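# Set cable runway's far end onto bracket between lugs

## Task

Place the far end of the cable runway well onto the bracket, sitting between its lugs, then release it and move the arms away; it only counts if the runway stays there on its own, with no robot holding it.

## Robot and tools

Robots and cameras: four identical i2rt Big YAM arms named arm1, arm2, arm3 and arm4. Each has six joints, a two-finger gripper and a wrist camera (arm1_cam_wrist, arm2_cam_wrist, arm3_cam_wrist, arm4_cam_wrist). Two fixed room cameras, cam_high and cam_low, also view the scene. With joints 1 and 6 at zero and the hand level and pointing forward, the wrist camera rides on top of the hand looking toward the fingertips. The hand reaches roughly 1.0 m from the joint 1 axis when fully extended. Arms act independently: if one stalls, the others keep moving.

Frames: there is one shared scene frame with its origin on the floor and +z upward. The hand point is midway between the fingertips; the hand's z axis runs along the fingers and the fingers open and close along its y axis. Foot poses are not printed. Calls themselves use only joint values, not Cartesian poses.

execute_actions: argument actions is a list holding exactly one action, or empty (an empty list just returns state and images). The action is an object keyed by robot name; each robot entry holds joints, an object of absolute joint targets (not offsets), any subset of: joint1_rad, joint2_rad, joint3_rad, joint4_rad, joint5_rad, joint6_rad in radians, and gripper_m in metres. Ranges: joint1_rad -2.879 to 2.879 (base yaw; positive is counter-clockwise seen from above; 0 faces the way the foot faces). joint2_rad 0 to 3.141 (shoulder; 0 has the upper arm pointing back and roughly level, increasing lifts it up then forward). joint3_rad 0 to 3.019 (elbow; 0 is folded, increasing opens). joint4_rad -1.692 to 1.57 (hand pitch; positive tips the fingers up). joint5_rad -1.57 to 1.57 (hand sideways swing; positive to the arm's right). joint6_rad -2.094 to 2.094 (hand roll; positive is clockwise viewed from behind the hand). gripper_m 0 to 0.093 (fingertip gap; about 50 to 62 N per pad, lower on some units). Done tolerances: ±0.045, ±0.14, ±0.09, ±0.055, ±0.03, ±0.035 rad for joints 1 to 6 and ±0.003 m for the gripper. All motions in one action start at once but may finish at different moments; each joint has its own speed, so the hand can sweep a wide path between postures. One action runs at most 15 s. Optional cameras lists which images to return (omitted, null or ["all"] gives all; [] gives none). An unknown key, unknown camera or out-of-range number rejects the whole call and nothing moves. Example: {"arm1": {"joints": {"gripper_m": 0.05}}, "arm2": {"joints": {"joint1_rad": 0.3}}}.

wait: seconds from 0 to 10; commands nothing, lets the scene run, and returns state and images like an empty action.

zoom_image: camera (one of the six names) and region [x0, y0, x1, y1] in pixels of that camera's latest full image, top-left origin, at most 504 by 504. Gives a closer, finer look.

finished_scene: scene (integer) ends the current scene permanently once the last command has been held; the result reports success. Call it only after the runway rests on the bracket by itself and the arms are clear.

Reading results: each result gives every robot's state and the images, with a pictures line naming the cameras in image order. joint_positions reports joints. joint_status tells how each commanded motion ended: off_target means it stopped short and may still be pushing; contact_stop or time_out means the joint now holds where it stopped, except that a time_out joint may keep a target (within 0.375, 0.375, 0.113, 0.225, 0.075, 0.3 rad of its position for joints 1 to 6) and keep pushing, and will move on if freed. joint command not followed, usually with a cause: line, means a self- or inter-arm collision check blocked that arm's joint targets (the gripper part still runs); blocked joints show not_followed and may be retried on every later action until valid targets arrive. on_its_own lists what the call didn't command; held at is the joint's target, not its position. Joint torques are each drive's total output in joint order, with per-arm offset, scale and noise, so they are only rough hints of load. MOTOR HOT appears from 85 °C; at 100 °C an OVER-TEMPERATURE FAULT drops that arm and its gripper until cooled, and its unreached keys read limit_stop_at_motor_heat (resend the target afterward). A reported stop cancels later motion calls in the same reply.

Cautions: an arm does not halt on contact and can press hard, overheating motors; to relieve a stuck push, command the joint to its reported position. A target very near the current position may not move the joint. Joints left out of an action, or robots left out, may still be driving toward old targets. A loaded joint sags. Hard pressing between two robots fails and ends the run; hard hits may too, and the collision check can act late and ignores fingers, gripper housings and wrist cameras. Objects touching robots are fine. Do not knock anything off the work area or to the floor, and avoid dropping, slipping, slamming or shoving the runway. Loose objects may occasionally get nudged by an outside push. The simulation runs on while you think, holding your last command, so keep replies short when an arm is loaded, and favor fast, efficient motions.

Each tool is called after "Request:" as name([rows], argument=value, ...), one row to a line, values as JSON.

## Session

Request:
execute_actions(actions=[])

Scene clock: 0.00 s.
Joint torques (N m, as the arm reports them, + toward a larger angle): no reading
Motor temperatures (°C, as the motors report them): arm1=[31 29 31 32 28 30] | arm2=[28 31 29 29 30 31] | arm3=[30 31 35 27 28 30] | arm4=[31 32 31 31 28 31]
arm1.joint_positions: joint1_rad=+0.152 joint2_rad=+0.502 joint3_rad=+1.440 joint4_rad=-1.467 joint5_rad=+0.188 joint6_rad=+0.360 gripper_m=+0.094
arm1.joint_status: not commanded
arm1.hand: x=-0.9698 y=-0.3211 z=+1.3922 quat_wxyz=(-0.346, +0.458, -0.734, -0.363) (m; scene frame)
arm2.joint_positions: joint1_rad=+0.033 joint2_rad=+0.544 joint3_rad=+1.332 joint4_rad=-1.298 joint5_rad=+0.252 joint6_rad=+0.033 gripper_m=+0.095
arm2.joint_status: not commanded
arm2.hand: x=-0.3608 y=+0.3124 z=+1.3007 quat_wxyz=(-0.268, -0.681, -0.522, +0.438) (m; scene frame)
arm3.joint_positions: joint1_rad=+0.018 joint2_rad=+0.655 joint3_rad=+1.348 joint4_rad=-1.451 joint5_rad=-0.133 joint6_rad=-0.365 gripper_m=+0.095
arm3.joint_status: not commanded
arm3.hand: x=+0.5523 y=-0.3201 z=+1.3019 quat_wxyz=(-0.263, +0.815, -0.415, -0.307) (m; scene frame)
arm4.joint_positions: joint1_rad=-0.290 joint2_rad=+0.423 joint3_rad=+1.325 joint4_rad=-1.514 joint5_rad=+0.031 joint6_rad=-0.468 gripper_m=+0.095
arm4.joint_status: not commanded
arm4.hand: x=+1.1950 y=+0.3588 z=+1.3440 quat_wxyz=(-0.193, -0.529, -0.713, +0.418) (m; scene frame)
pictures: arm1_cam_wrist, arm2_cam_wrist, arm3_cam_wrist, arm4_cam_wrist, cam_high, cam_low
Images, in order (width x height): arm1_cam_wrist 504x504, arm2_cam_wrist 504x504, arm3_cam_wrist 504x504, arm4_cam_wrist 504x504, cam_high 672x504, cam_low 672x504.

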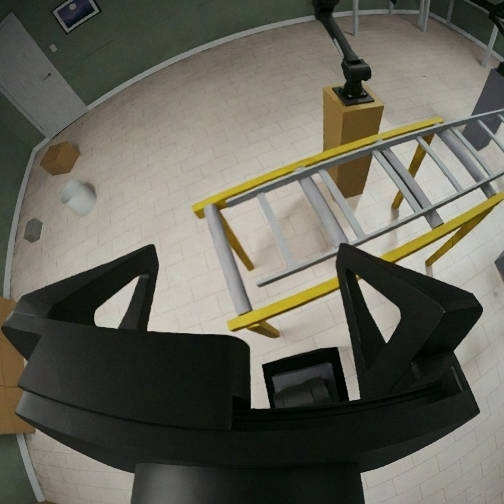

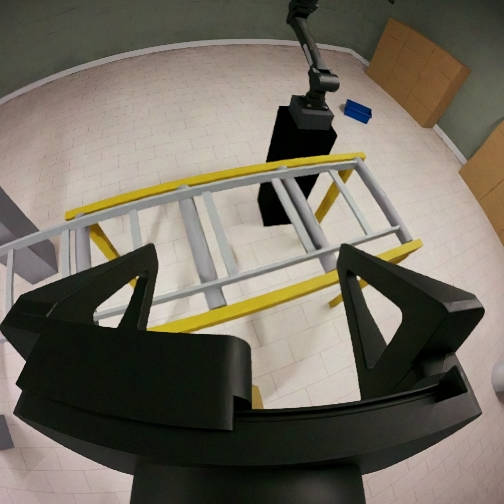

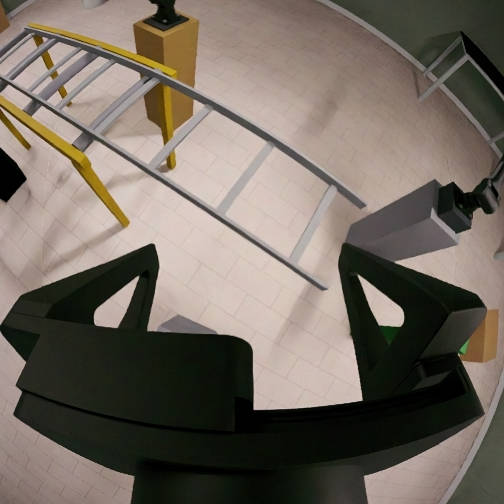

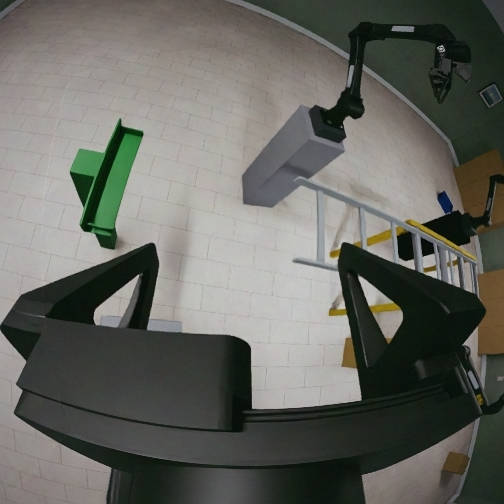

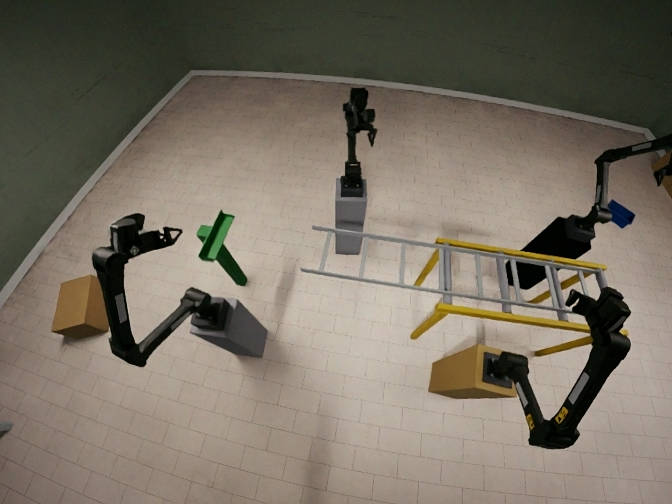

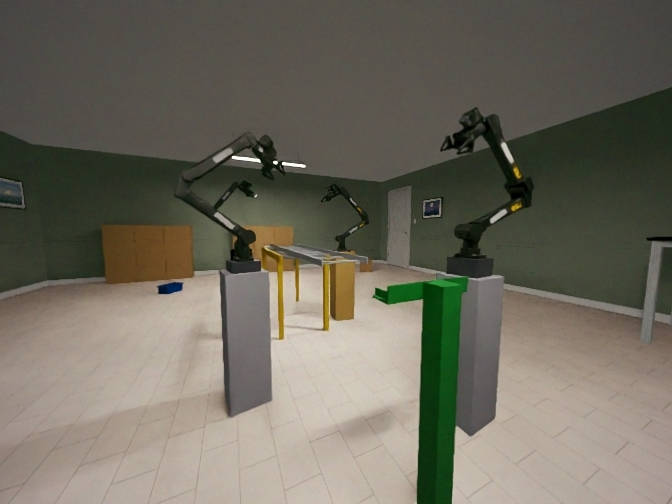

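Request:
execute_actions([
  {"arm3":{"joints":{"joint1_rad":0.29,"joint2_rad":1.593,"joint3_rad":1.21,"joint4_rad":-1.18,"joint5_rad":0,"joint6_rad":2.065}},"arm4":{"joints":{"joint1_rad":-1.145,"joint2_rad":2.23,"joint3_rad":2.125,"joint4_rad":-1.432,"joint5_rad":0,"joint6_rad":0.545}}},
], cameras=["arm3_cam_wrist","arm4_cam_wrist","cam_low"])

Request:
zoom_image(camera="cam_low", region=[240, 180, 420, 290])

Scene clock: 5.43 s.
Joint torques (N m, as the arm reports them, + toward a larger angle): arm1=[ 0.18  3.18  8.66  1.98  0.13 -0.09] | arm2=[-1.1   2.86  9.34  2.19  0.03 -0.01] | arm3=[  0.21 -13.79   8.96   0.59   0.18   0.01] | arm4=[ -0.18 -25.83  12.01   0.16   0.16   0.11]
Motor temperatures (°C, as the motors report them): arm1=[31 29 32 32 28 30] | arm2=[28 31 30 29 30 31] | arm3=[30 32 36 27 28 30] | arm4=[31 33 32 31 28 31]
arm1.joint_positions: joint1_rad=+0.152 joint2_rad=+0.502 joint3_rad=+1.440 joint4_rad=-1.467 joint5_rad=+0.188 joint6_rad=+0.360 gripper_m=+0.094
arm1.joint_status: not commanded
arm1.hand: x=-0.9698 y=-0.3211 z=+1.3922 quat_wxyz=(-0.346, +0.458, -0.734, -0.363) (m; scene frame)
arm2.joint_positions: joint1_rad=+0.033 joint2_rad=+0.544 joint3_rad=+1.332 joint4_rad=-1.298 joint5_rad=+0.252 joint6_rad=+0.033 gripper_m=+0.095
arm2.joint_status: not commanded
arm2.hand: x=-0.3608 y=+0.3124 z=+1.3007 quat_wxyz=(-0.268, -0.681, -0.522, +0.438) (m; scene frame)
arm3.joint_positions: joint1_rad=+0.285 joint2_rad=+1.587 joint3_rad=+1.213 joint4_rad=-1.186 joint5_rad=-0.002 joint6_rad=+2.051 gripper_m=+0.095
arm3.joint_status: all done
arm3.hand: x=+0.4130 y=-0.1375 z=+0.9360 quat_wxyz=(+0.006, -0.002, -1.000, -0.009) (m; scene frame)
arm4.joint_positions: joint1_rad=-1.145 joint2_rad=+2.248 joint3_rad=+2.104 joint4_rad=-1.429 joint5_rad=-0.001 joint6_rad=+0.535 gripper_m=+0.095
arm4.joint_status: all done
arm4.hand: x=+0.6336 y=+0.1383 z=+0.9232 quat_wxyz=(+0.002, -1.000, -0.009, +0.002) (m; scene frame)
pictures: arm3_cam_wrist, arm4_cam_wrist, cam_low
Images, in order (width x height): arm3_cam_wrist 504x504, arm4_cam_wrist 504x504, cam_low 672x504.

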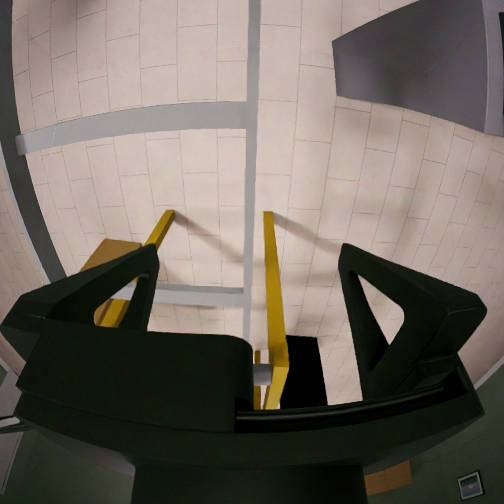

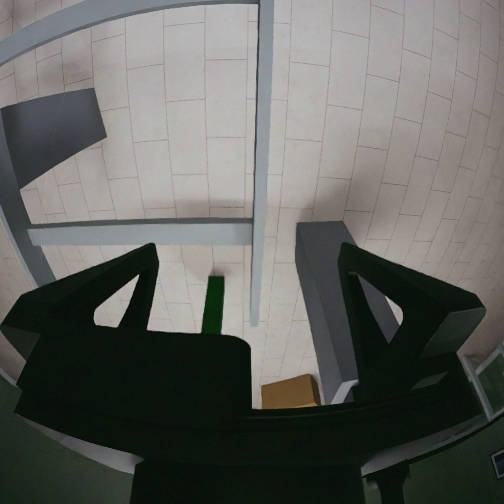

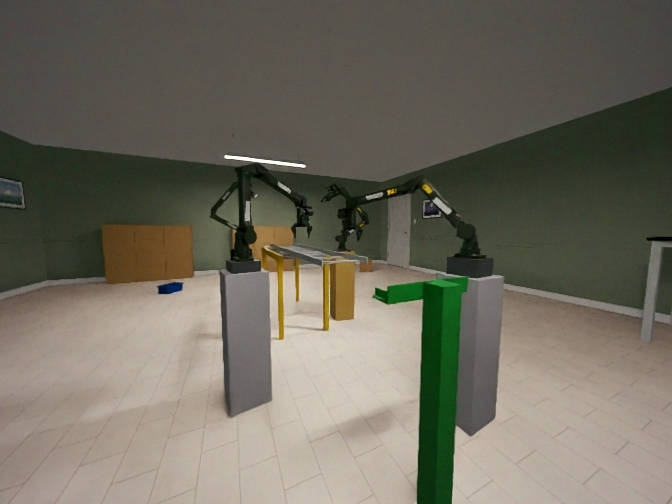

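Region (240, 180, 420, 290) of cam_low's 672x504 image, scaled by 2.800, with more detail than that image has.

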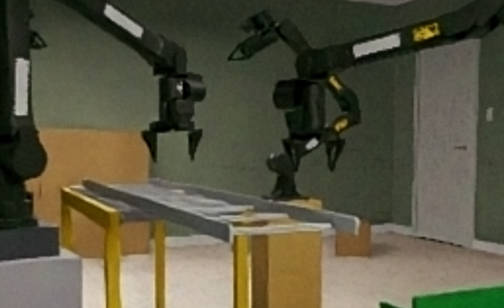

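Request:
execute_actions([
  {"arm3":{"joints":{"joint2_rad":1.786,"joint3_rad":1.047,"joint4_rad":-0.828}},"arm4":{"joints":{"joint1_rad":-1.18,"joint2_rad":2.372,"joint3_rad":1.995,"joint4_rad":-1.176,"joint6_rad":0.52}}},
], cameras=["arm3_cam_wrist","arm4_cam_wrist","cam_low"])

Request:
zoom_image(camera="cam_low", region=[240, 180, 420, 290])

Scene clock: 11.17 s.
Joint torques (N m, as the arm reports them, + toward a larger angle): arm1=[ 0.17  3.16  8.66  1.99  0.13 -0.09] | arm2=[-1.11  2.86  9.35  2.18  0.03 -0.01] | arm3=[ -0.23 -16.24   7.75   0.85   0.1   -0.01] | arm4=[ -0.97 -26.3   10.37   0.74   0.16  -0.06]
Motor temperatures (°C, as the motors report them): arm1=[31 29 32 32 28 30] | arm2=[28 31 31 29 30 31] | arm3=[30 32 37 27 28 30] | arm4=[31 34 33 31 28 31]
arm1.joint_positions: joint1_rad=+0.152 joint2_rad=+0.502 joint3_rad=+1.440 joint4_rad=-1.467 joint5_rad=+0.188 joint6_rad=+0.360 gripper_m=+0.094
arm1.joint_status: not commanded
arm1.hand: x=-0.9698 y=-0.3211 z=+1.3922 quat_wxyz=(-0.346, +0.458, -0.734, -0.363) (m; scene frame)
arm2.joint_positions: joint1_rad=+0.033 joint2_rad=+0.544 joint3_rad=+1.332 joint4_rad=-1.298 joint5_rad=+0.252 joint6_rad=+0.033 gripper_m=+0.095
arm2.joint_status: not commanded
arm2.hand: x=-0.3608 y=+0.3124 z=+1.3007 quat_wxyz=(-0.268, -0.681, -0.522, +0.438) (m; scene frame)
arm3.joint_positions: joint1_rad=+0.285 joint2_rad=+1.791 joint3_rad=+1.040 joint4_rad=-0.838 joint5_rad=-0.002 joint6_rad=+2.051 gripper_m=+0.095
arm3.joint_status: all done
arm3.hand: x=+0.4163 y=-0.1439 z=+0.7921 quat_wxyz=(-0.001, -0.003, -1.000, +0.004) (m; scene frame)
arm4.joint_positions: joint1_rad=-1.171 joint2_rad=+2.393 joint3_rad=+1.985 joint4_rad=-1.188 joint5_rad=-0.001 joint6_rad=+0.530 gripper_m=+0.095
arm4.joint_status: all done
arm4.hand: x=+0.6228 y=+0.1538 z=+0.7825 quat_wxyz=(+0.007, -1.000, +0.002, -0.007) (m; scene frame)
pictures: arm3_cam_wrist, arm4_cam_wrist, cam_low
Images, in order (width x height): arm3_cam_wrist 504x504, arm4_cam_wrist 504x504, cam_low 672x504.

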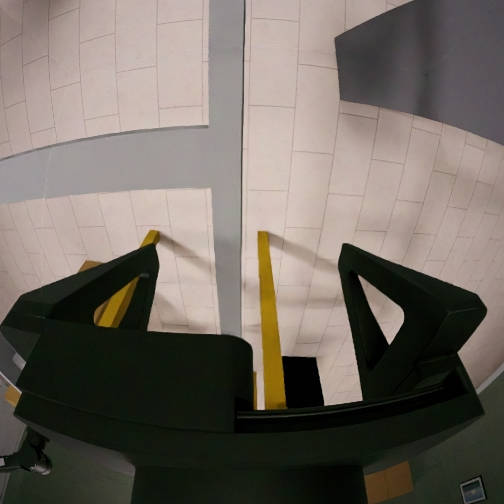

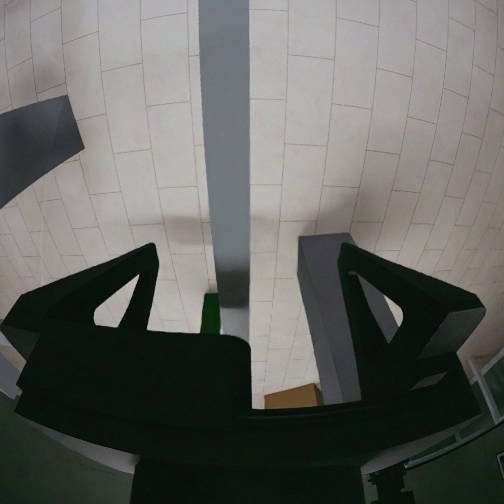

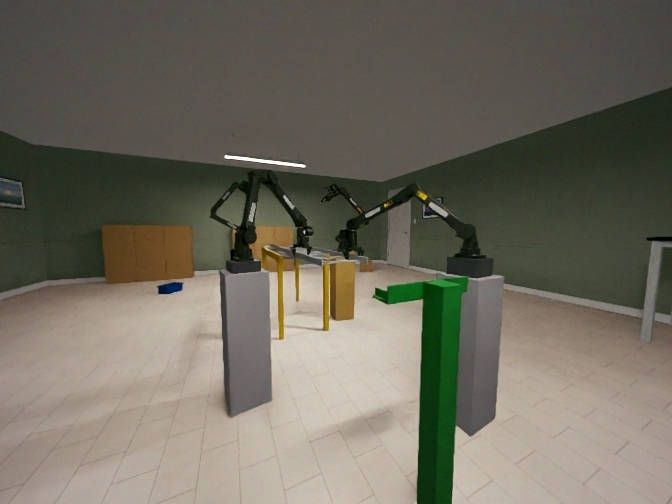

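Region (240, 180, 420, 290) of cam_low's 672x504 image, scaled by 2.800, with more detail than that image has.

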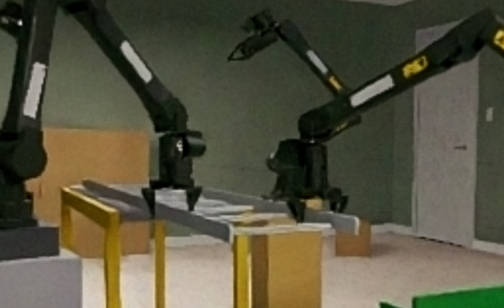

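Request:
execute_actions([
  {"arm3":{"joints":{"gripper_m":0,"joint3_rad":1.065,"joint2_rad":1.8}},"arm4":{"joints":{"gripper_m":0,"joint1_rad":-1.155,"joint3_rad":2.01}}},
], cameras=["arm3_cam_wrist","arm4_cam_wrist"])

Scene clock: 13.20 s.
Joint torques (N m, as the arm reports them, + toward a larger angle): arm1=[ 0.16  3.15  8.66  1.99  0.13 -0.09] | arm2=[-1.06  2.88  9.36  2.19  0.03 -0.01] | arm3=[  0.08 -14.92   8.75   0.17  -0.14  -0.2 ] | arm4=[  0.51 -26.25  11.67   0.3    0.32  -0.07]
Motor temperatures (°C, as the motors report them): arm1=[31 29 33 32 28 30] | arm2=[28 31 31 29 30 31] | arm3=[30 32 37 27 28 30] | arm4=[31 35 33 31 28 31]
arm1.joint_positions: joint1_rad=+0.152 joint2_rad=+0.502 joint3_rad=+1.440 joint4_rad=-1.467 joint5_rad=+0.188 joint6_rad=+0.360 gripper_m=+0.094
arm1.joint_status: not commanded
arm1.hand: x=-0.9698 y=-0.3211 z=+1.3922 quat_wxyz=(-0.346, +0.458, -0.734, -0.363) (m; scene frame)
arm2.joint_positions: joint1_rad=+0.033 joint2_rad=+0.544 joint3_rad=+1.332 joint4_rad=-1.298 joint5_rad=+0.252 joint6_rad=+0.033 gripper_m=+0.095
arm2.joint_status: not commanded
arm2.hand: x=-0.3608 y=+0.3124 z=+1.3007 quat_wxyz=(-0.268, -0.681, -0.522, +0.438) (m; scene frame)
arm3.joint_positions: joint1_rad=+0.285 joint2_rad=+1.791 joint3_rad=+1.046 joint4_rad=-0.822 joint5_rad=+0.008 joint6_rad=+2.067 gripper_m=+0.009
arm3.joint_status: gripper_m off_target (ended at +0.009, target +0.000); the others done
arm3.hand: x=+0.4146 y=-0.1366 z=+0.7938 quat_wxyz=(+0.000, -0.011, -1.000, -0.008) (m; scene frame)
arm4.joint_positions: joint1_rad=-1.164 joint2_rad=+2.393 joint3_rad=+1.985 joint4_rad=-1.176 joint5_rad=-0.005 joint6_rad=+0.531 gripper_m=+0.009
arm4.joint_status: gripper_m off_target (ended at +0.009, target +0.000); the others done
arm4.hand: x=+0.6233 y=+0.1475 z=+0.7824 quat_wxyz=(+0.003, -1.000, -0.001, -0.003) (m; scene frame)
pictures: arm3_cam_wrist, arm4_cam_wrist
Images, in order (width x height): arm3_cam_wrist 504x504, arm4_cam_wrist 504x504.

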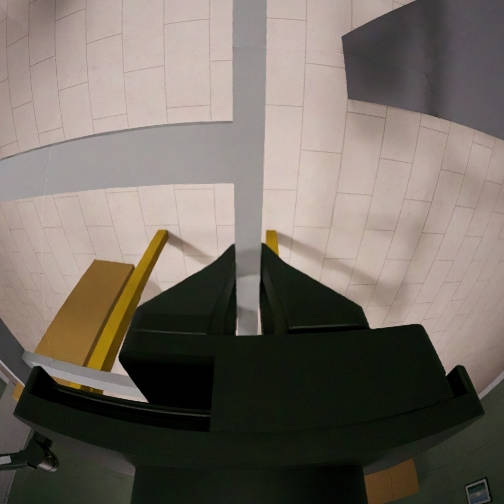

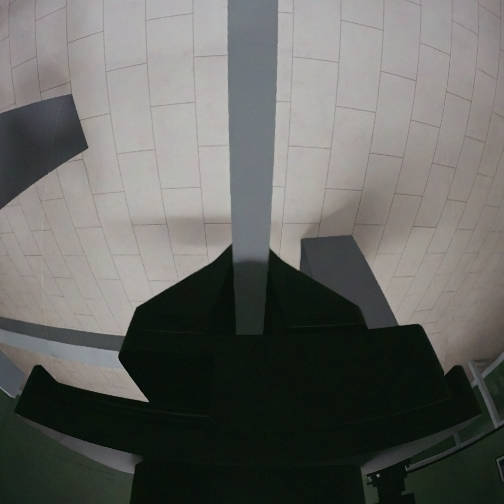

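Request:
execute_actions([
  {"arm3":{"joints":{"joint1_rad":0.142,"joint2_rad":1.719,"joint3_rad":0.971,"joint4_rad":-0.811,"joint6_rad":1.887}},"arm4":{"joints":{"joint1_rad":-1.107,"joint2_rad":2.215,"joint3_rad":1.687,"joint4_rad":-1.025,"joint6_rad":0.587}}},
], cameras=[])

Request:
execute_actions([
  {"arm3":{"joints":{"joint1_rad":-0.085,"joint2_rad":1.668,"joint3_rad":0.917,"joint4_rad":-0.795,"joint6_rad":1.647}},"arm4":{"joints":{"joint1_rad":-1.012,"joint2_rad":2.03,"joint3_rad":1.38,"joint4_rad":-0.893,"joint6_rad":0.68}}},
], cameras=[])

Request:
execute_actions([
  {"arm3":{"joints":{"joint1_rad":-0.35,"joint2_rad":1.683,"joint3_rad":0.952,"joint4_rad":-0.815,"joint6_rad":1.374}},"arm4":{"joints":{"joint1_rad":-0.867,"joint2_rad":1.857,"joint3_rad":1.112,"joint4_rad":-0.793,"joint6_rad":0.822}}},
], cameras=[])

Request:
execute_actions([
  {"arm3":{"joints":{"joint1_rad":-0.596,"joint2_rad":1.745,"joint3_rad":1.055,"joint4_rad":-0.853,"joint6_rad":1.128}},"arm4":{"joints":{"joint1_rad":-0.662,"joint2_rad":1.708,"joint3_rad":0.914,"joint4_rad":-0.722,"joint6_rad":1.027}}},
], cameras=["cam_high","cam_low"])

Request:
zoom_image(camera="cam_low", region=[300, 220, 500, 320])

Request:
zoom_image(camera="cam_high", region=[180, 190, 300, 290])

Scene clock: 22.10 s.
Joint torques (N m, as the arm reports them, + toward a larger angle): arm1=[ 0.17  3.17  8.66  1.99  0.13 -0.09] | arm2=[-1.1   2.85  9.37  2.21  0.02  0.  ] | arm3=[  0.72 -16.02   7.24   0.23   0.02  -0.3 ] | arm4=[ -0.39 -23.63   9.11   0.71   0.25  -0.06]
Motor temperatures (°C, as the motors report them): arm1=[31 29 33 32 28 30] | arm2=[28 31 32 29 30 31] | arm3=[30 33 37 27 28 30] | arm4=[31 36 34 31 29 31]
arm1.joint_positions: joint1_rad=+0.152 joint2_rad=+0.502 joint3_rad=+1.440 joint4_rad=-1.467 joint5_rad=+0.188 joint6_rad=+0.360 gripper_m=+0.094
arm1.joint_status: not commanded
arm1.hand: x=-0.9698 y=-0.3211 z=+1.3922 quat_wxyz=(-0.346, +0.458, -0.734, -0.363) (m; scene frame)
arm2.joint_positions: joint1_rad=+0.033 joint2_rad=+0.544 joint3_rad=+1.332 joint4_rad=-1.298 joint5_rad=+0.252 joint6_rad=+0.033 gripper_m=+0.095
arm2.joint_status: not commanded
arm2.hand: x=-0.3608 y=+0.3124 z=+1.3007 quat_wxyz=(-0.268, -0.681, -0.522, +0.438) (m; scene frame)
arm3.joint_positions: joint1_rad=+0.125 joint2_rad=+1.738 joint3_rad=+0.967 joint4_rad=-0.810 joint5_rad=+0.001 joint6_rad=+1.907 gripper_m=+0.009
arm3.joint_status: all done
arm3.hand: x=+0.4893 y=-0.1372 z=+0.7937 quat_wxyz=(+0.000, -0.011, -1.000, +0.000) (m; scene frame)
arm4.joint_positions: joint1_rad=-1.103 joint2_rad=+2.236 joint3_rad=+1.682 joint4_rad=-1.037 joint5_rad=-0.003 joint6_rad=+0.597 gripper_m=+0.009
arm4.joint_status: all done
arm4.hand: x=+0.6989 y=+0.1478 z=+0.7801 quat_wxyz=(+0.006, -1.000, +0.001, -0.006) (m; scene frame)
pictures: none
No camera images: the call's "cameras" was empty. Leave "cameras" out to get every camera's image.

Scene clock: 23.33 s.
Joint torques (N m, as the arm reports them, + toward a larger angle): arm1=[ 0.19  3.15  8.67  1.98  0.13 -0.09] | arm2=[-1.25  2.88  9.38  2.19  0.03 -0.02] | arm3=[  1.09 -16.6    7.77   0.33  -0.31  -0.35] | arm4=[ -1.18 -21.81   9.6   -0.22   0.41  -0.15]
Motor temperatures (°C, as the motors report them): arm1=[31 29 33 32 28 30] | arm2=[28 31 32 29 30 31] | arm3=[30 33 37 27 28 30] | arm4=[31 36 34 31 29 31]
arm1.joint_positions: joint1_rad=+0.152 joint2_rad=+0.502 joint3_rad=+1.440 joint4_rad=-1.467 joint5_rad=+0.188 joint6_rad=+0.360 gripper_m=+0.094
arm1.joint_status: not commanded
arm1.hand: x=-0.9698 y=-0.3211 z=+1.3922 quat_wxyz=(-0.346, +0.458, -0.734, -0.363) (m; scene frame)
arm2.joint_positions: joint1_rad=+0.033 joint2_rad=+0.544 joint3_rad=+1.332 joint4_rad=-1.298 joint5_rad=+0.252 joint6_rad=+0.033 gripper_m=+0.095
arm2.joint_status: not commanded
arm2.hand: x=-0.3608 y=+0.3124 z=+1.3007 quat_wxyz=(-0.268, -0.681, -0.522, +0.438) (m; scene frame)
arm3.joint_positions: joint1_rad=-0.107 joint2_rad=+1.697 joint3_rad=+0.907 joint4_rad=-0.795 joint5_rad=+0.011 joint6_rad=+1.675 gripper_m=+0.009
arm3.joint_status: all done
arm3.hand: x=+0.5890 y=-0.1390 z=+0.7928 quat_wxyz=(-0.003, -0.011, -1.000, +0.002) (m; scene frame)
arm4.joint_positions: joint1_rad=-1.001 joint2_rad=+2.068 joint3_rad=+1.361 joint4_rad=-0.881 joint5_rad=-0.007 joint6_rad=+0.701 gripper_m=+0.009
arm4.joint_status: all done
arm4.hand: x=+0.7997 y=+0.1479 z=+0.7767 quat_wxyz=(+0.005, -1.000, +0.002, -0.005) (m; scene frame)
pictures: none
No camera images: the call's "cameras" was empty. Leave "cameras" out to get every camera's image.

Scene clock: 24.63 s.
Joint torques (N m, as the arm reports them, + toward a larger angle): arm1=[ 0.17  3.17  8.67  1.99  0.13 -0.09] | arm2=[-1.08  2.84  9.42  2.22  0.03  0.  ] | arm3=[  1.31 -14.73   9.83  -0.52  -0.44  -0.39] | arm4=[ -0.76 -20.57   9.09  -0.95   0.49  -0.18]
Motor temperatures (°C, as the motors report them): arm1=[31 29 33 32 28 30] | arm2=[28 31 32 29 30 31] | arm3=[30 33 38 27 28 30] | arm4=[31 36 34 31 29 32]
arm1.joint_positions: joint1_rad=+0.152 joint2_rad=+0.502 joint3_rad=+1.440 joint4_rad=-1.467 joint5_rad=+0.188 joint6_rad=+0.360 gripper_m=+0.094
arm1.joint_status: not commanded
arm1.hand: x=-0.9698 y=-0.3211 z=+1.3922 quat_wxyz=(-0.346, +0.458, -0.734, -0.363) (m; scene frame)
arm2.joint_positions: joint1_rad=+0.033 joint2_rad=+0.544 joint3_rad=+1.332 joint4_rad=-1.298 joint5_rad=+0.252 joint6_rad=+0.033 gripper_m=+0.095
arm2.joint_status: not commanded
arm2.hand: x=-0.3608 y=+0.3124 z=+1.3007 quat_wxyz=(-0.268, -0.681, -0.522, +0.438) (m; scene frame)
arm3.joint_positions: joint1_rad=-0.377 joint2_rad=+1.700 joint3_rad=+0.917 joint4_rad=-0.790 joint5_rad=+0.014 joint6_rad=+1.404 gripper_m=+0.009
arm3.joint_status: all done
arm3.hand: x=+0.6985 y=-0.1394 z=+0.7940 quat_wxyz=(-0.004, -0.010, -1.000, -0.002) (m; scene frame)
arm4.joint_positions: joint1_rad=-0.855 joint2_rad=+1.915 joint3_rad=+1.089 joint4_rad=-0.764 joint5_rad=-0.009 joint6_rad=+0.846 gripper_m=+0.009
arm4.joint_status: all done
arm4.hand: x=+0.9089 y=+0.1502 z=+0.7767 quat_wxyz=(+0.005, -1.000, +0.002, -0.006) (m; scene frame)
pictures: none
No camera images: the call's "cameras" was empty. Leave "cameras" out to get every camera's image.

Scene clock: 25.93 s.
Joint torques (N m, as the arm reports them, + toward a larger angle): arm1=[ 0.17  3.17  8.66  1.98  0.13 -0.09] | arm2=[-1.2   2.95  9.39  2.21  0.03 -0.01] | arm3=[  1.46 -17.49   9.75  -0.95  -0.37  -0.41] | arm4=[ -0.3  -20.51   8.62  -1.08   0.38  -0.07]
Motor temperatures (°C, as the motors report them): arm1=[31 29 33 32 28 30] | arm2=[28 31 32 29 30 31] | arm3=[30 33 38 27 28 30] | arm4=[31 36 33 31 29 32]
arm1.joint_positions: joint1_rad=+0.152 joint2_rad=+0.502 joint3_rad=+1.440 joint4_rad=-1.467 joint5_rad=+0.188 joint6_rad=+0.360 gripper_m=+0.094
arm1.joint_status: not commanded
arm1.hand: x=-0.9698 y=-0.3211 z=+1.3922 quat_wxyz=(-0.346, +0.458, -0.734, -0.363) (m; scene frame)
arm2.joint_positions: joint1_rad=+0.033 joint2_rad=+0.544 joint3_rad=+1.332 joint4_rad=-1.298 joint5_rad=+0.252 joint6_rad=+0.033 gripper_m=+0.095
arm2.joint_status: not commanded
arm2.hand: x=-0.3608 y=+0.3124 z=+1.3007 quat_wxyz=(-0.268, -0.681, -0.522, +0.438) (m; scene frame)
arm3.joint_positions: joint1_rad=-0.621 joint2_rad=+1.770 joint3_rad=+1.023 joint4_rad=-0.822 joint5_rad=+0.012 joint6_rad=+1.158 gripper_m=+0.009
arm3.joint_status: all done
arm3.hand: x=+0.8078 y=-0.1375 z=+0.7946 quat_wxyz=(-0.003, -0.009, -1.000, -0.003) (m; scene frame)
arm4.joint_positions: joint1_rad=-0.661 joint2_rad=+1.796 joint3_rad=+0.888 joint4_rad=-0.691 joint5_rad=-0.006 joint6_rad=+1.039 gripper_m=+0.009
arm4.joint_status: all done
arm4.hand: x=+1.0160 y=+0.1550 z=+0.7759 quat_wxyz=(+0.012, -1.000, +0.001, -0.006) (m; scene frame)
pictures: cam_high, cam_low
Images, in order (width x height): cam_high 672x504, cam_low 672x504.

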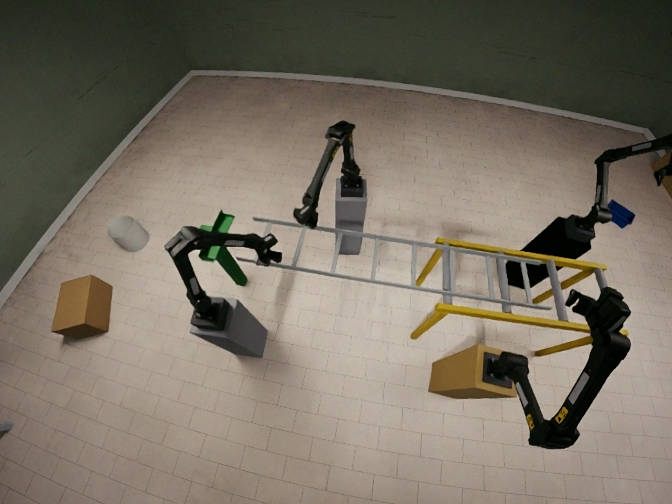

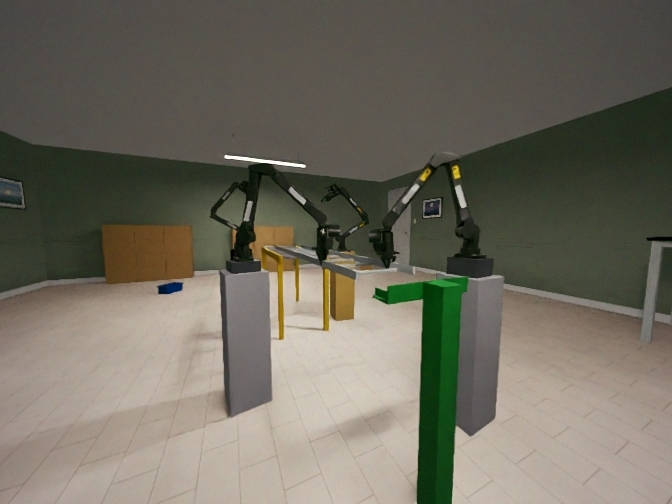

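Region (300, 220, 500, 320) of cam_low's 672x504 image, scaled by 2.520, with more detail than that image has.

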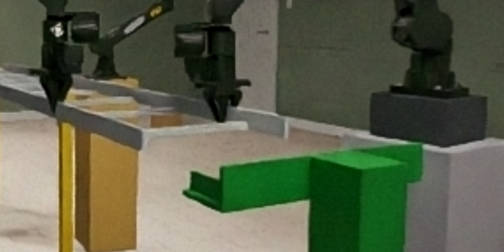

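Region (180, 190, 300, 290) of cam_high's 672x504 image, scaled by 4.200, with more detail than that image has.

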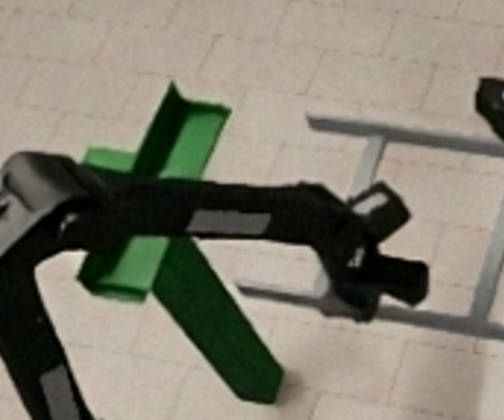

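Request:
execute_actions([
  {"arm3":{"joints":{"joint1_rad":-0.77,"joint2_rad":1.832,"joint3_rad":1.248,"joint4_rad":-0.945,"joint6_rad":0.94}},"arm4":{"joints":{"joint1_rad":-0.431,"joint2_rad":1.53,"joint3_rad":0.778,"joint4_rad":-0.705,"joint6_rad":1.255}}},
], cameras=["cam_high","cam_low"])

Request:
zoom_image(camera="cam_low", region=[300, 220, 500, 320])

Request:
zoom_image(camera="cam_high", region=[180, 190, 270, 280])

Scene clock: 32.83 s.
Joint torques (N m, as the arm reports them, + toward a larger angle): arm1=[ 0.19  3.16  8.66  1.98  0.13 -0.09] | arm2=[-1.18  2.88  9.38  2.2   0.03 -0.01] | arm3=[  1.14 -19.44  10.62  -0.54  -0.46  -0.43] | arm4=[  0.31 -19.39  10.23  -0.72   0.05   0.01]
Motor temperatures (°C, as the motors report them): arm1=[31 29 34 32 28 30] | arm2=[28 31 33 29 30 31] | arm3=[30 34 39 27 29 30] | arm4=[31 36 33 31 29 32]
arm1.joint_positions: joint1_rad=+0.152 joint2_rad=+0.502 joint3_rad=+1.440 joint4_rad=-1.467 joint5_rad=+0.188 joint6_rad=+0.360 gripper_m=+0.094
arm1.joint_status: not commanded
arm1.hand: x=-0.9698 y=-0.3211 z=+1.3922 quat_wxyz=(-0.346, +0.458, -0.734, -0.363) (m; scene frame)
arm2.joint_positions: joint1_rad=+0.033 joint2_rad=+0.544 joint3_rad=+1.332 joint4_rad=-1.298 joint5_rad=+0.252 joint6_rad=+0.033 gripper_m=+0.095
arm2.joint_status: not commanded
arm2.hand: x=-0.3608 y=+0.3124 z=+1.3007 quat_wxyz=(-0.268, -0.681, -0.522, +0.438) (m; scene frame)
arm3.joint_positions: joint1_rad=-0.794 joint2_rad=+1.850 joint3_rad=+1.214 joint4_rad=-0.918 joint5_rad=+0.016 joint6_rad=+0.974 gripper_m=+0.009
arm3.joint_status: all done
arm3.hand: x=+0.9083 y=-0.1278 z=+0.8142 quat_wxyz=(-0.009, -0.004, -1.000, -0.008) (m; scene frame)
arm4.joint_positions: joint1_rad=-0.436 joint2_rad=+1.636 joint3_rad=+0.737 joint4_rad=-0.683 joint5_rad=+0.003 joint6_rad=+1.257 gripper_m=+0.009
arm4.joint_status: all done
arm4.hand: x=+1.1126 y=+0.1679 z=+0.7968 quat_wxyz=(+0.008, -1.000, -0.002, +0.003) (m; scene frame)
pictures: cam_high, cam_low
Images, in order (width x height): cam_high 672x504, cam_low 672x504.

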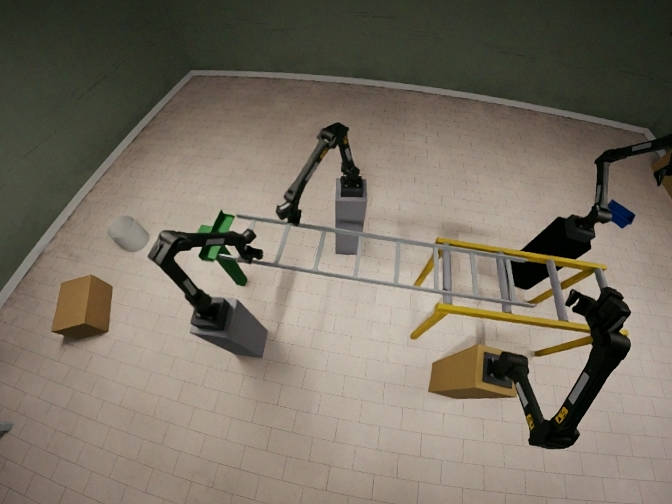

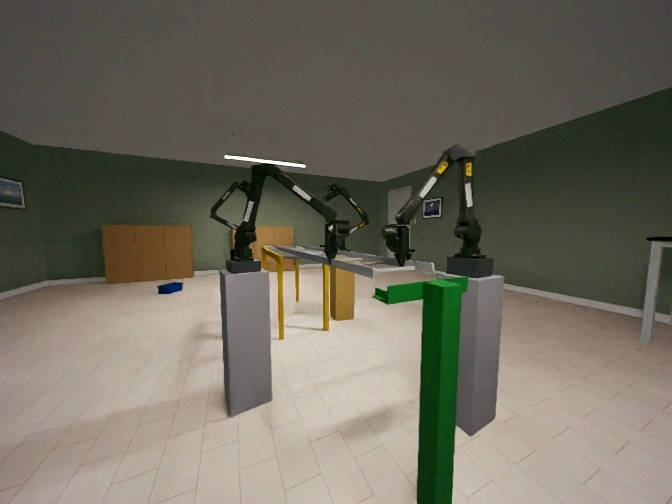

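Region (300, 220, 500, 320) of cam_low's 672x504 image, scaled by 2.520, with more detail than that image has.

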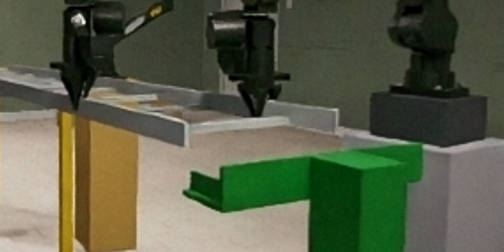

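Region (180, 190, 270, 280) of cam_high's 672x504 image, scaled by 5.600, with more detail than that image has.

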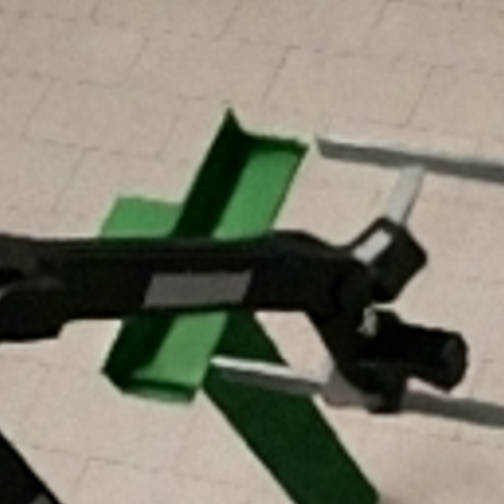

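Request:
execute_actions([
  {"arm3":{"joints":{"joint1_rad":-0.908,"joint2_rad":1.96,"joint3_rad":1.42,"joint4_rad":-1.003,"joint6_rad":0.80}},"arm4":{"joints":{"joint1_rad":-0.184,"joint2_rad":1.54,"joint3_rad":0.73,"joint4_rad":-0.645,"joint6_rad":1.51}}},
], cameras=["cam_high","cam_low"])

Request:
zoom_image(camera="cam_low", region=[300, 220, 500, 320])

Request:
zoom_image(camera="cam_high", region=[180, 190, 270, 280])

Scene clock: 38.57 s.
Joint torques (N m, as the arm reports them, + toward a larger angle): arm1=[ 0.17  3.17  8.67  1.99  0.13 -0.09] | arm2=[-1.15  2.84  9.38  2.2   0.02 -0.01] | arm3=[  0.96 -21.59  10.31  -0.71  -0.11  -0.49] | arm4=[ -0.13 -18.47  10.08  -0.85  -0.09  -0.01]
Motor temperatures (°C, as the motors report them): arm1=[31 29 34 32 28 30] | arm2=[28 31 33 29 30 31] | arm3=[30 34 39 27 29 30] | arm4=[31 36 34 31 29 32]
arm1.joint_positions: joint1_rad=+0.152 joint2_rad=+0.502 joint3_rad=+1.440 joint4_rad=-1.467 joint5_rad=+0.188 joint6_rad=+0.360 gripper_m=+0.094
arm1.joint_status: not commanded
arm1.hand: x=-0.9698 y=-0.3211 z=+1.3922 quat_wxyz=(-0.346, +0.458, -0.734, -0.363) (m; scene frame)
arm2.joint_positions: joint1_rad=+0.033 joint2_rad=+0.544 joint3_rad=+1.332 joint4_rad=-1.298 joint5_rad=+0.252 joint6_rad=+0.033 gripper_m=+0.095
arm2.joint_status: not commanded
arm2.hand: x=-0.3608 y=+0.3124 z=+1.3007 quat_wxyz=(-0.268, -0.681, -0.522, +0.438) (m; scene frame)
arm3.joint_positions: joint1_rad=-0.931 joint2_rad=+1.981 joint3_rad=+1.392 joint4_rad=-0.975 joint5_rad=+0.004 joint6_rad=+0.839 gripper_m=+0.009
arm3.joint_status: joint6_rad time_out (moved -0.136 of -0.174); the others done
arm3.on_its_own: joint6_rad reads +0.839 and still pushes toward +0.800 since a time_out
arm3.hand: x=+0.9951 y=-0.1316 z=+0.8033 quat_wxyz=(-0.001, -0.004, -1.000, -0.006) (m; scene frame)
arm4.joint_positions: joint1_rad=-0.184 joint2_rad=+1.641 joint3_rad=+0.685 joint4_rad=-0.620 joint5_rad=+0.007 joint6_rad=+1.512 gripper_m=+0.009
arm4.joint_status: all done
arm4.hand: x=+1.1988 y=+0.1656 z=+0.7828 quat_wxyz=(+0.004, -1.000, -0.001, +0.007) (m; scene frame)
pictures: cam_high, cam_low
Images, in order (width x height): cam_high 672x504, cam_low 672x504.

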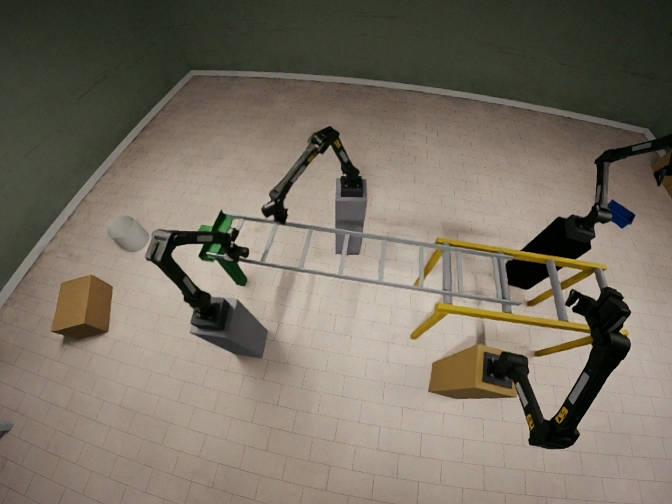

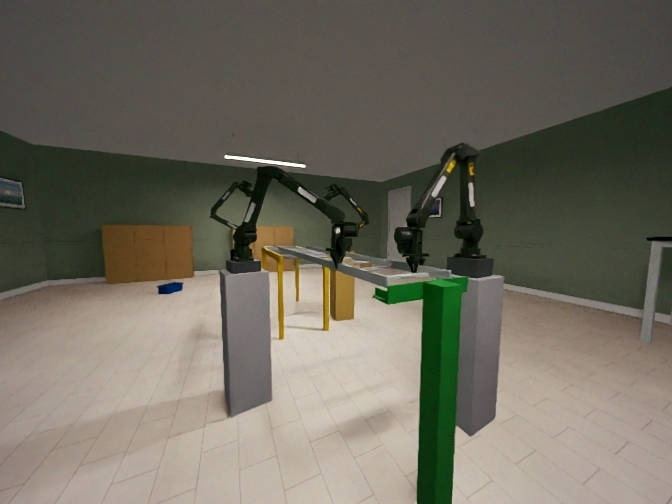

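Region (300, 220, 500, 320) of cam_low's 672x504 image, scaled by 2.520, with more detail than that image has.

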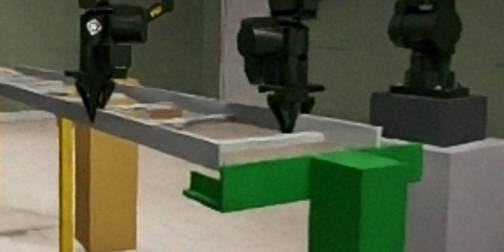

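Region (180, 190, 270, 280) of cam_high's 672x504 image, scaled by 5.600, with more detail than that image has.

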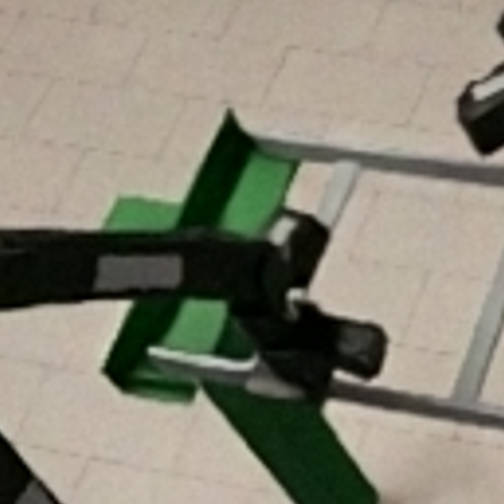

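Request:
execute_actions([
  {"arm3":{"joints":{"joint1_rad":-0.958,"joint2_rad":2.018,"joint3_rad":1.42,"joint4_rad":-0.96,"joint6_rad":0.815}},"arm4":{"joints":{"joint1_rad":-0.135,"joint2_rad":1.645,"joint3_rad":0.72,"joint4_rad":-0.55,"joint6_rad":1.535}}},
], cameras=["cam_high","cam_low"])

Request:
zoom_image(camera="cam_low", region=[300, 220, 500, 320])

Request:
zoom_image(camera="cam_high", region=[180, 190, 270, 280])

Scene clock: 43.17 s.
Joint torques (N m, as the arm reports them, + toward a larger angle): arm1=[ 0.19  3.16  8.65  1.98  0.13 -0.09] | arm2=[-1.16  2.99  9.36  2.2   0.03  0.  ] | arm3=[ -1.85 -20.9   10.    -0.18   0.22  -0.31] | arm4=[  1.73 -16.47   8.66  -0.04  -0.26  -0.01]
Motor temperatures (°C, as the motors report them): arm1=[31 29 34 32 28 30] | arm2=[28 31 33 29 30 31] | arm3=[30 35 40 27 29 30] | arm4=[31 36 34 31 29 32]
arm1.joint_positions: joint1_rad=+0.152 joint2_rad=+0.502 joint3_rad=+1.440 joint4_rad=-1.467 joint5_rad=+0.188 joint6_rad=+0.360 gripper_m=+0.094
arm1.joint_status: not commanded
arm1.hand: x=-0.9698 y=-0.3211 z=+1.3922 quat_wxyz=(-0.346, +0.458, -0.734, -0.363) (m; scene frame)
arm2.joint_positions: joint1_rad=+0.033 joint2_rad=+0.544 joint3_rad=+1.332 joint4_rad=-1.298 joint5_rad=+0.252 joint6_rad=+0.033 gripper_m=+0.095
arm2.joint_status: not commanded
arm2.hand: x=-0.3608 y=+0.3124 z=+1.3007 quat_wxyz=(-0.268, -0.681, -0.522, +0.438) (m; scene frame)
arm3.joint_positions: joint1_rad=-0.949 joint2_rad=+2.021 joint3_rad=+1.392 joint4_rad=-0.946 joint5_rad=-0.004 joint6_rad=+0.836 gripper_m=+0.009
arm3.joint_status: all done
arm3.hand: x=+1.0022 y=-0.1363 z=+0.7821 quat_wxyz=(+0.005, -0.012, -1.000, -0.005) (m; scene frame)
arm4.joint_positions: joint1_rad=-0.158 joint2_rad=+1.717 joint3_rad=+0.684 joint4_rad=-0.544 joint5_rad=+0.011 joint6_rad=+1.538 gripper_m=+0.009
arm4.joint_status: all done
arm4.hand: x=+1.2066 y=+0.1624 z=+0.7583 quat_wxyz=(+0.005, -1.000, -0.001, +0.009) (m; scene frame)
pictures: cam_high, cam_low
Images, in order (width x height): cam_high 672x504, cam_low 672x504.

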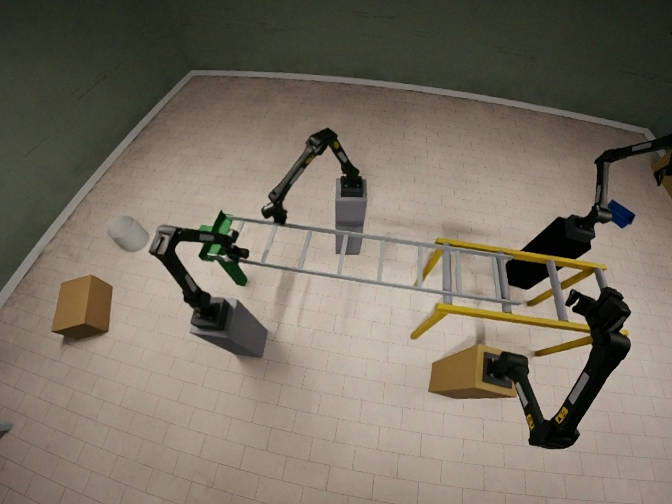

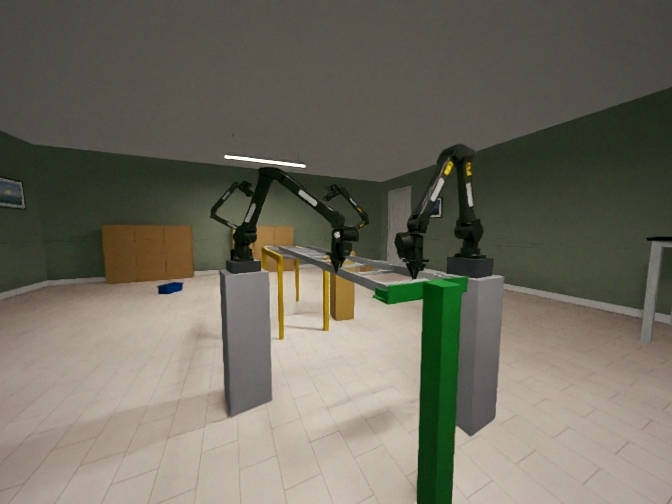

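Region (300, 220, 500, 320) of cam_low's 672x504 image, scaled by 2.520, with more detail than that image has.

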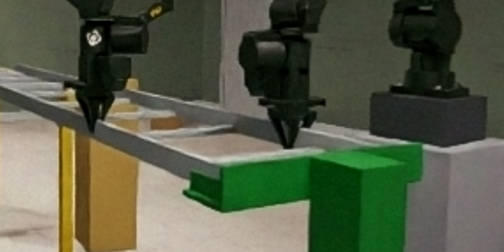

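Region (180, 190, 270, 280) of cam_high's 672x504 image, scaled by 5.600, with more detail than that image has.

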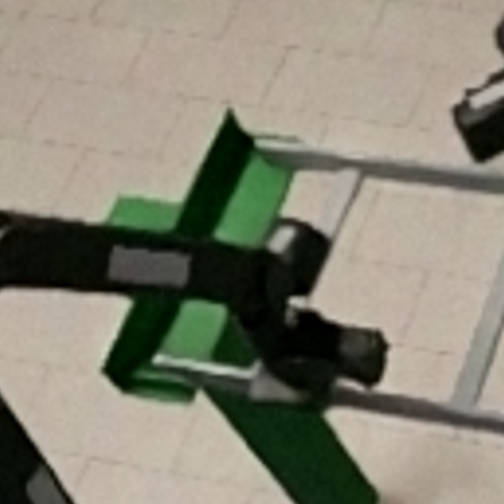

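Request:
execute_actions([
  {"arm3":{"joints":{"joint1_rad":-0.99,"joint2_rad":2.045,"joint3_rad":1.42,"joint4_rad":-0.945,"joint6_rad":0.81}},"arm4":{"joints":{"joint1_rad":-0.09,"joint2_rad":1.73,"joint3_rad":0.695,"joint4_rad":-0.52,"joint6_rad":1.57}}},
], cameras=["cam_high","cam_low"])

Request:
zoom_image(camera="cam_high", region=[180, 190, 270, 280])

Request:
zoom_image(camera="cam_low", region=[300, 220, 500, 320])

Scene clock: 45.67 s.
Joint torques (N m, as the arm reports them, + toward a larger angle): arm1=[ 0.19  3.14  8.66  1.99  0.13 -0.09] | arm2=[-1.17  2.78  9.37  2.17  0.02 -0.01] | arm3=[ -2.93 -18.52  10.01   0.06   0.33  -0.27] | arm4=[  2.98 -10.24   6.43   0.57  -0.6    0.01]
Motor temperatures (°C, as the motors report them): arm1=[31 29 34 32 28 30] | arm2=[28 31 33 29 30 31] | arm3=[30 35 40 27 29 30] | arm4=[31 36 34 31 29 32]
arm1.joint_positions: joint1_rad=+0.152 joint2_rad=+0.502 joint3_rad=+1.440 joint4_rad=-1.467 joint5_rad=+0.188 joint6_rad=+0.360 gripper_m=+0.094
arm1.joint_status: not commanded
arm1.hand: x=-0.9698 y=-0.3211 z=+1.3922 quat_wxyz=(-0.346, +0.458, -0.734, -0.363) (m; scene frame)
arm2.joint_positions: joint1_rad=+0.033 joint2_rad=+0.544 joint3_rad=+1.332 joint4_rad=-1.298 joint5_rad=+0.252 joint6_rad=+0.033 gripper_m=+0.095
arm2.joint_status: not commanded
arm2.hand: x=-0.3608 y=+0.3124 z=+1.3007 quat_wxyz=(-0.268, -0.681, -0.522, +0.438) (m; scene frame)
arm3.joint_positions: joint1_rad=-0.965 joint2_rad=+2.021 joint3_rad=+1.392 joint4_rad=-0.935 joint5_rad=-0.008 joint6_rad=+0.825 gripper_m=+0.009
arm3.joint_status: all done
arm3.hand: x=+1.0100 y=-0.1402 z=+0.7818 quat_wxyz=(+0.003, -0.015, -1.000, -0.010) (m; scene frame)
arm4.joint_positions: joint1_rad=-0.127 joint2_rad=+1.719 joint3_rad=+0.683 joint4_rad=-0.528 joint5_rad=+0.020 joint6_rad=+1.571 gripper_m=+0.009
arm4.joint_status: all done
arm4.hand: x=+1.2156 y=+0.1591 z=+0.7574 quat_wxyz=(-0.001, -1.000, +0.000, +0.014) (m; scene frame)
pictures: cam_high, cam_low
Images, in order (width x height): cam_high 672x504, cam_low 672x504.

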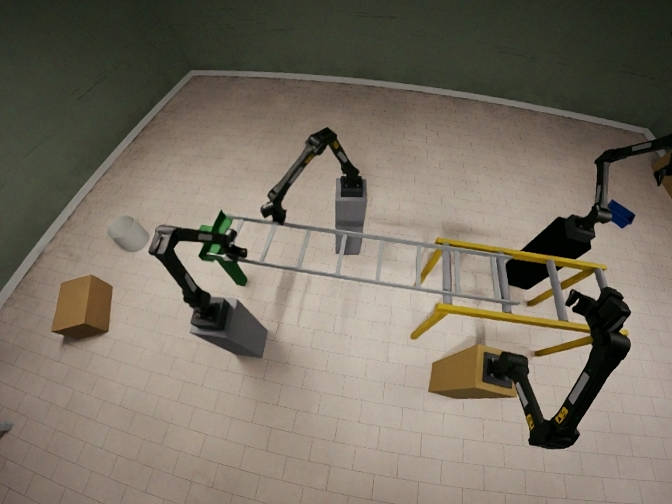

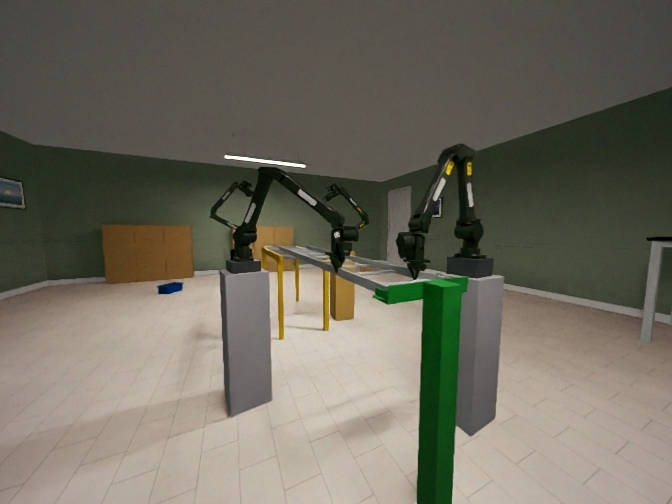

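Region (180, 190, 270, 280) of cam_high's 672x504 image, scaled by 5.600, with more detail than that image has.

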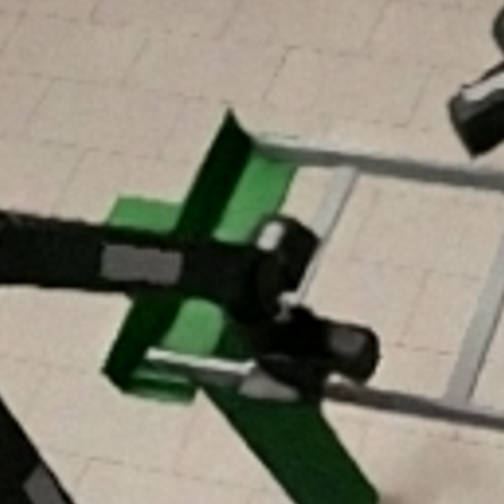

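Region (300, 220, 500, 320) of cam_low's 672x504 image, scaled by 2.520, with more detail than that image has.

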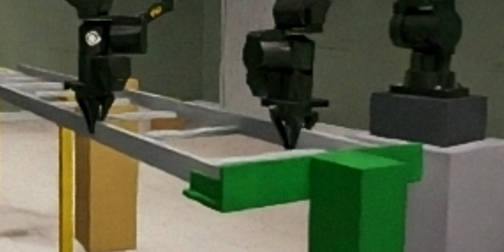

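Request:
zoom_image(camera="cam_low", region=[355, 265, 475, 315])

Request:
zoom_image(camera="cam_high", region=[190, 240, 235, 270])

Request:
zoom_image(camera="cam_high", region=[210, 202, 255, 232])

Region (355, 265, 475, 315) of cam_low's 672x504 image, scaled by 4.200, with more detail than that image has; it fills the top 210 rows of this view, and the rest is white.

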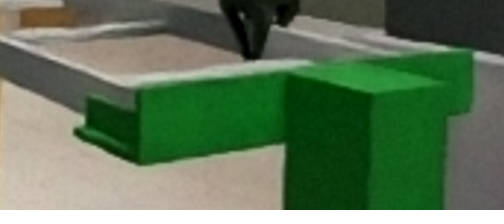

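Region (190, 240, 235, 270) of cam_high's 672x504 image, scaled by 11.200, with more detail than that image has.

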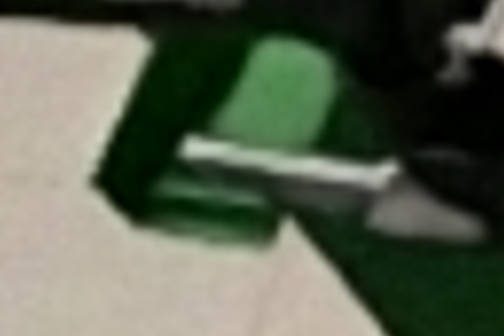

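Region (210, 202, 255, 232) of cam_high's 672x504 image, scaled by 11.200, with more detail than that image has.

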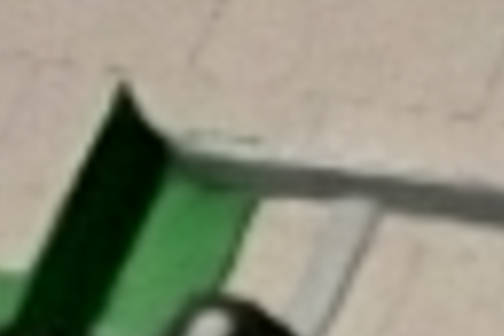

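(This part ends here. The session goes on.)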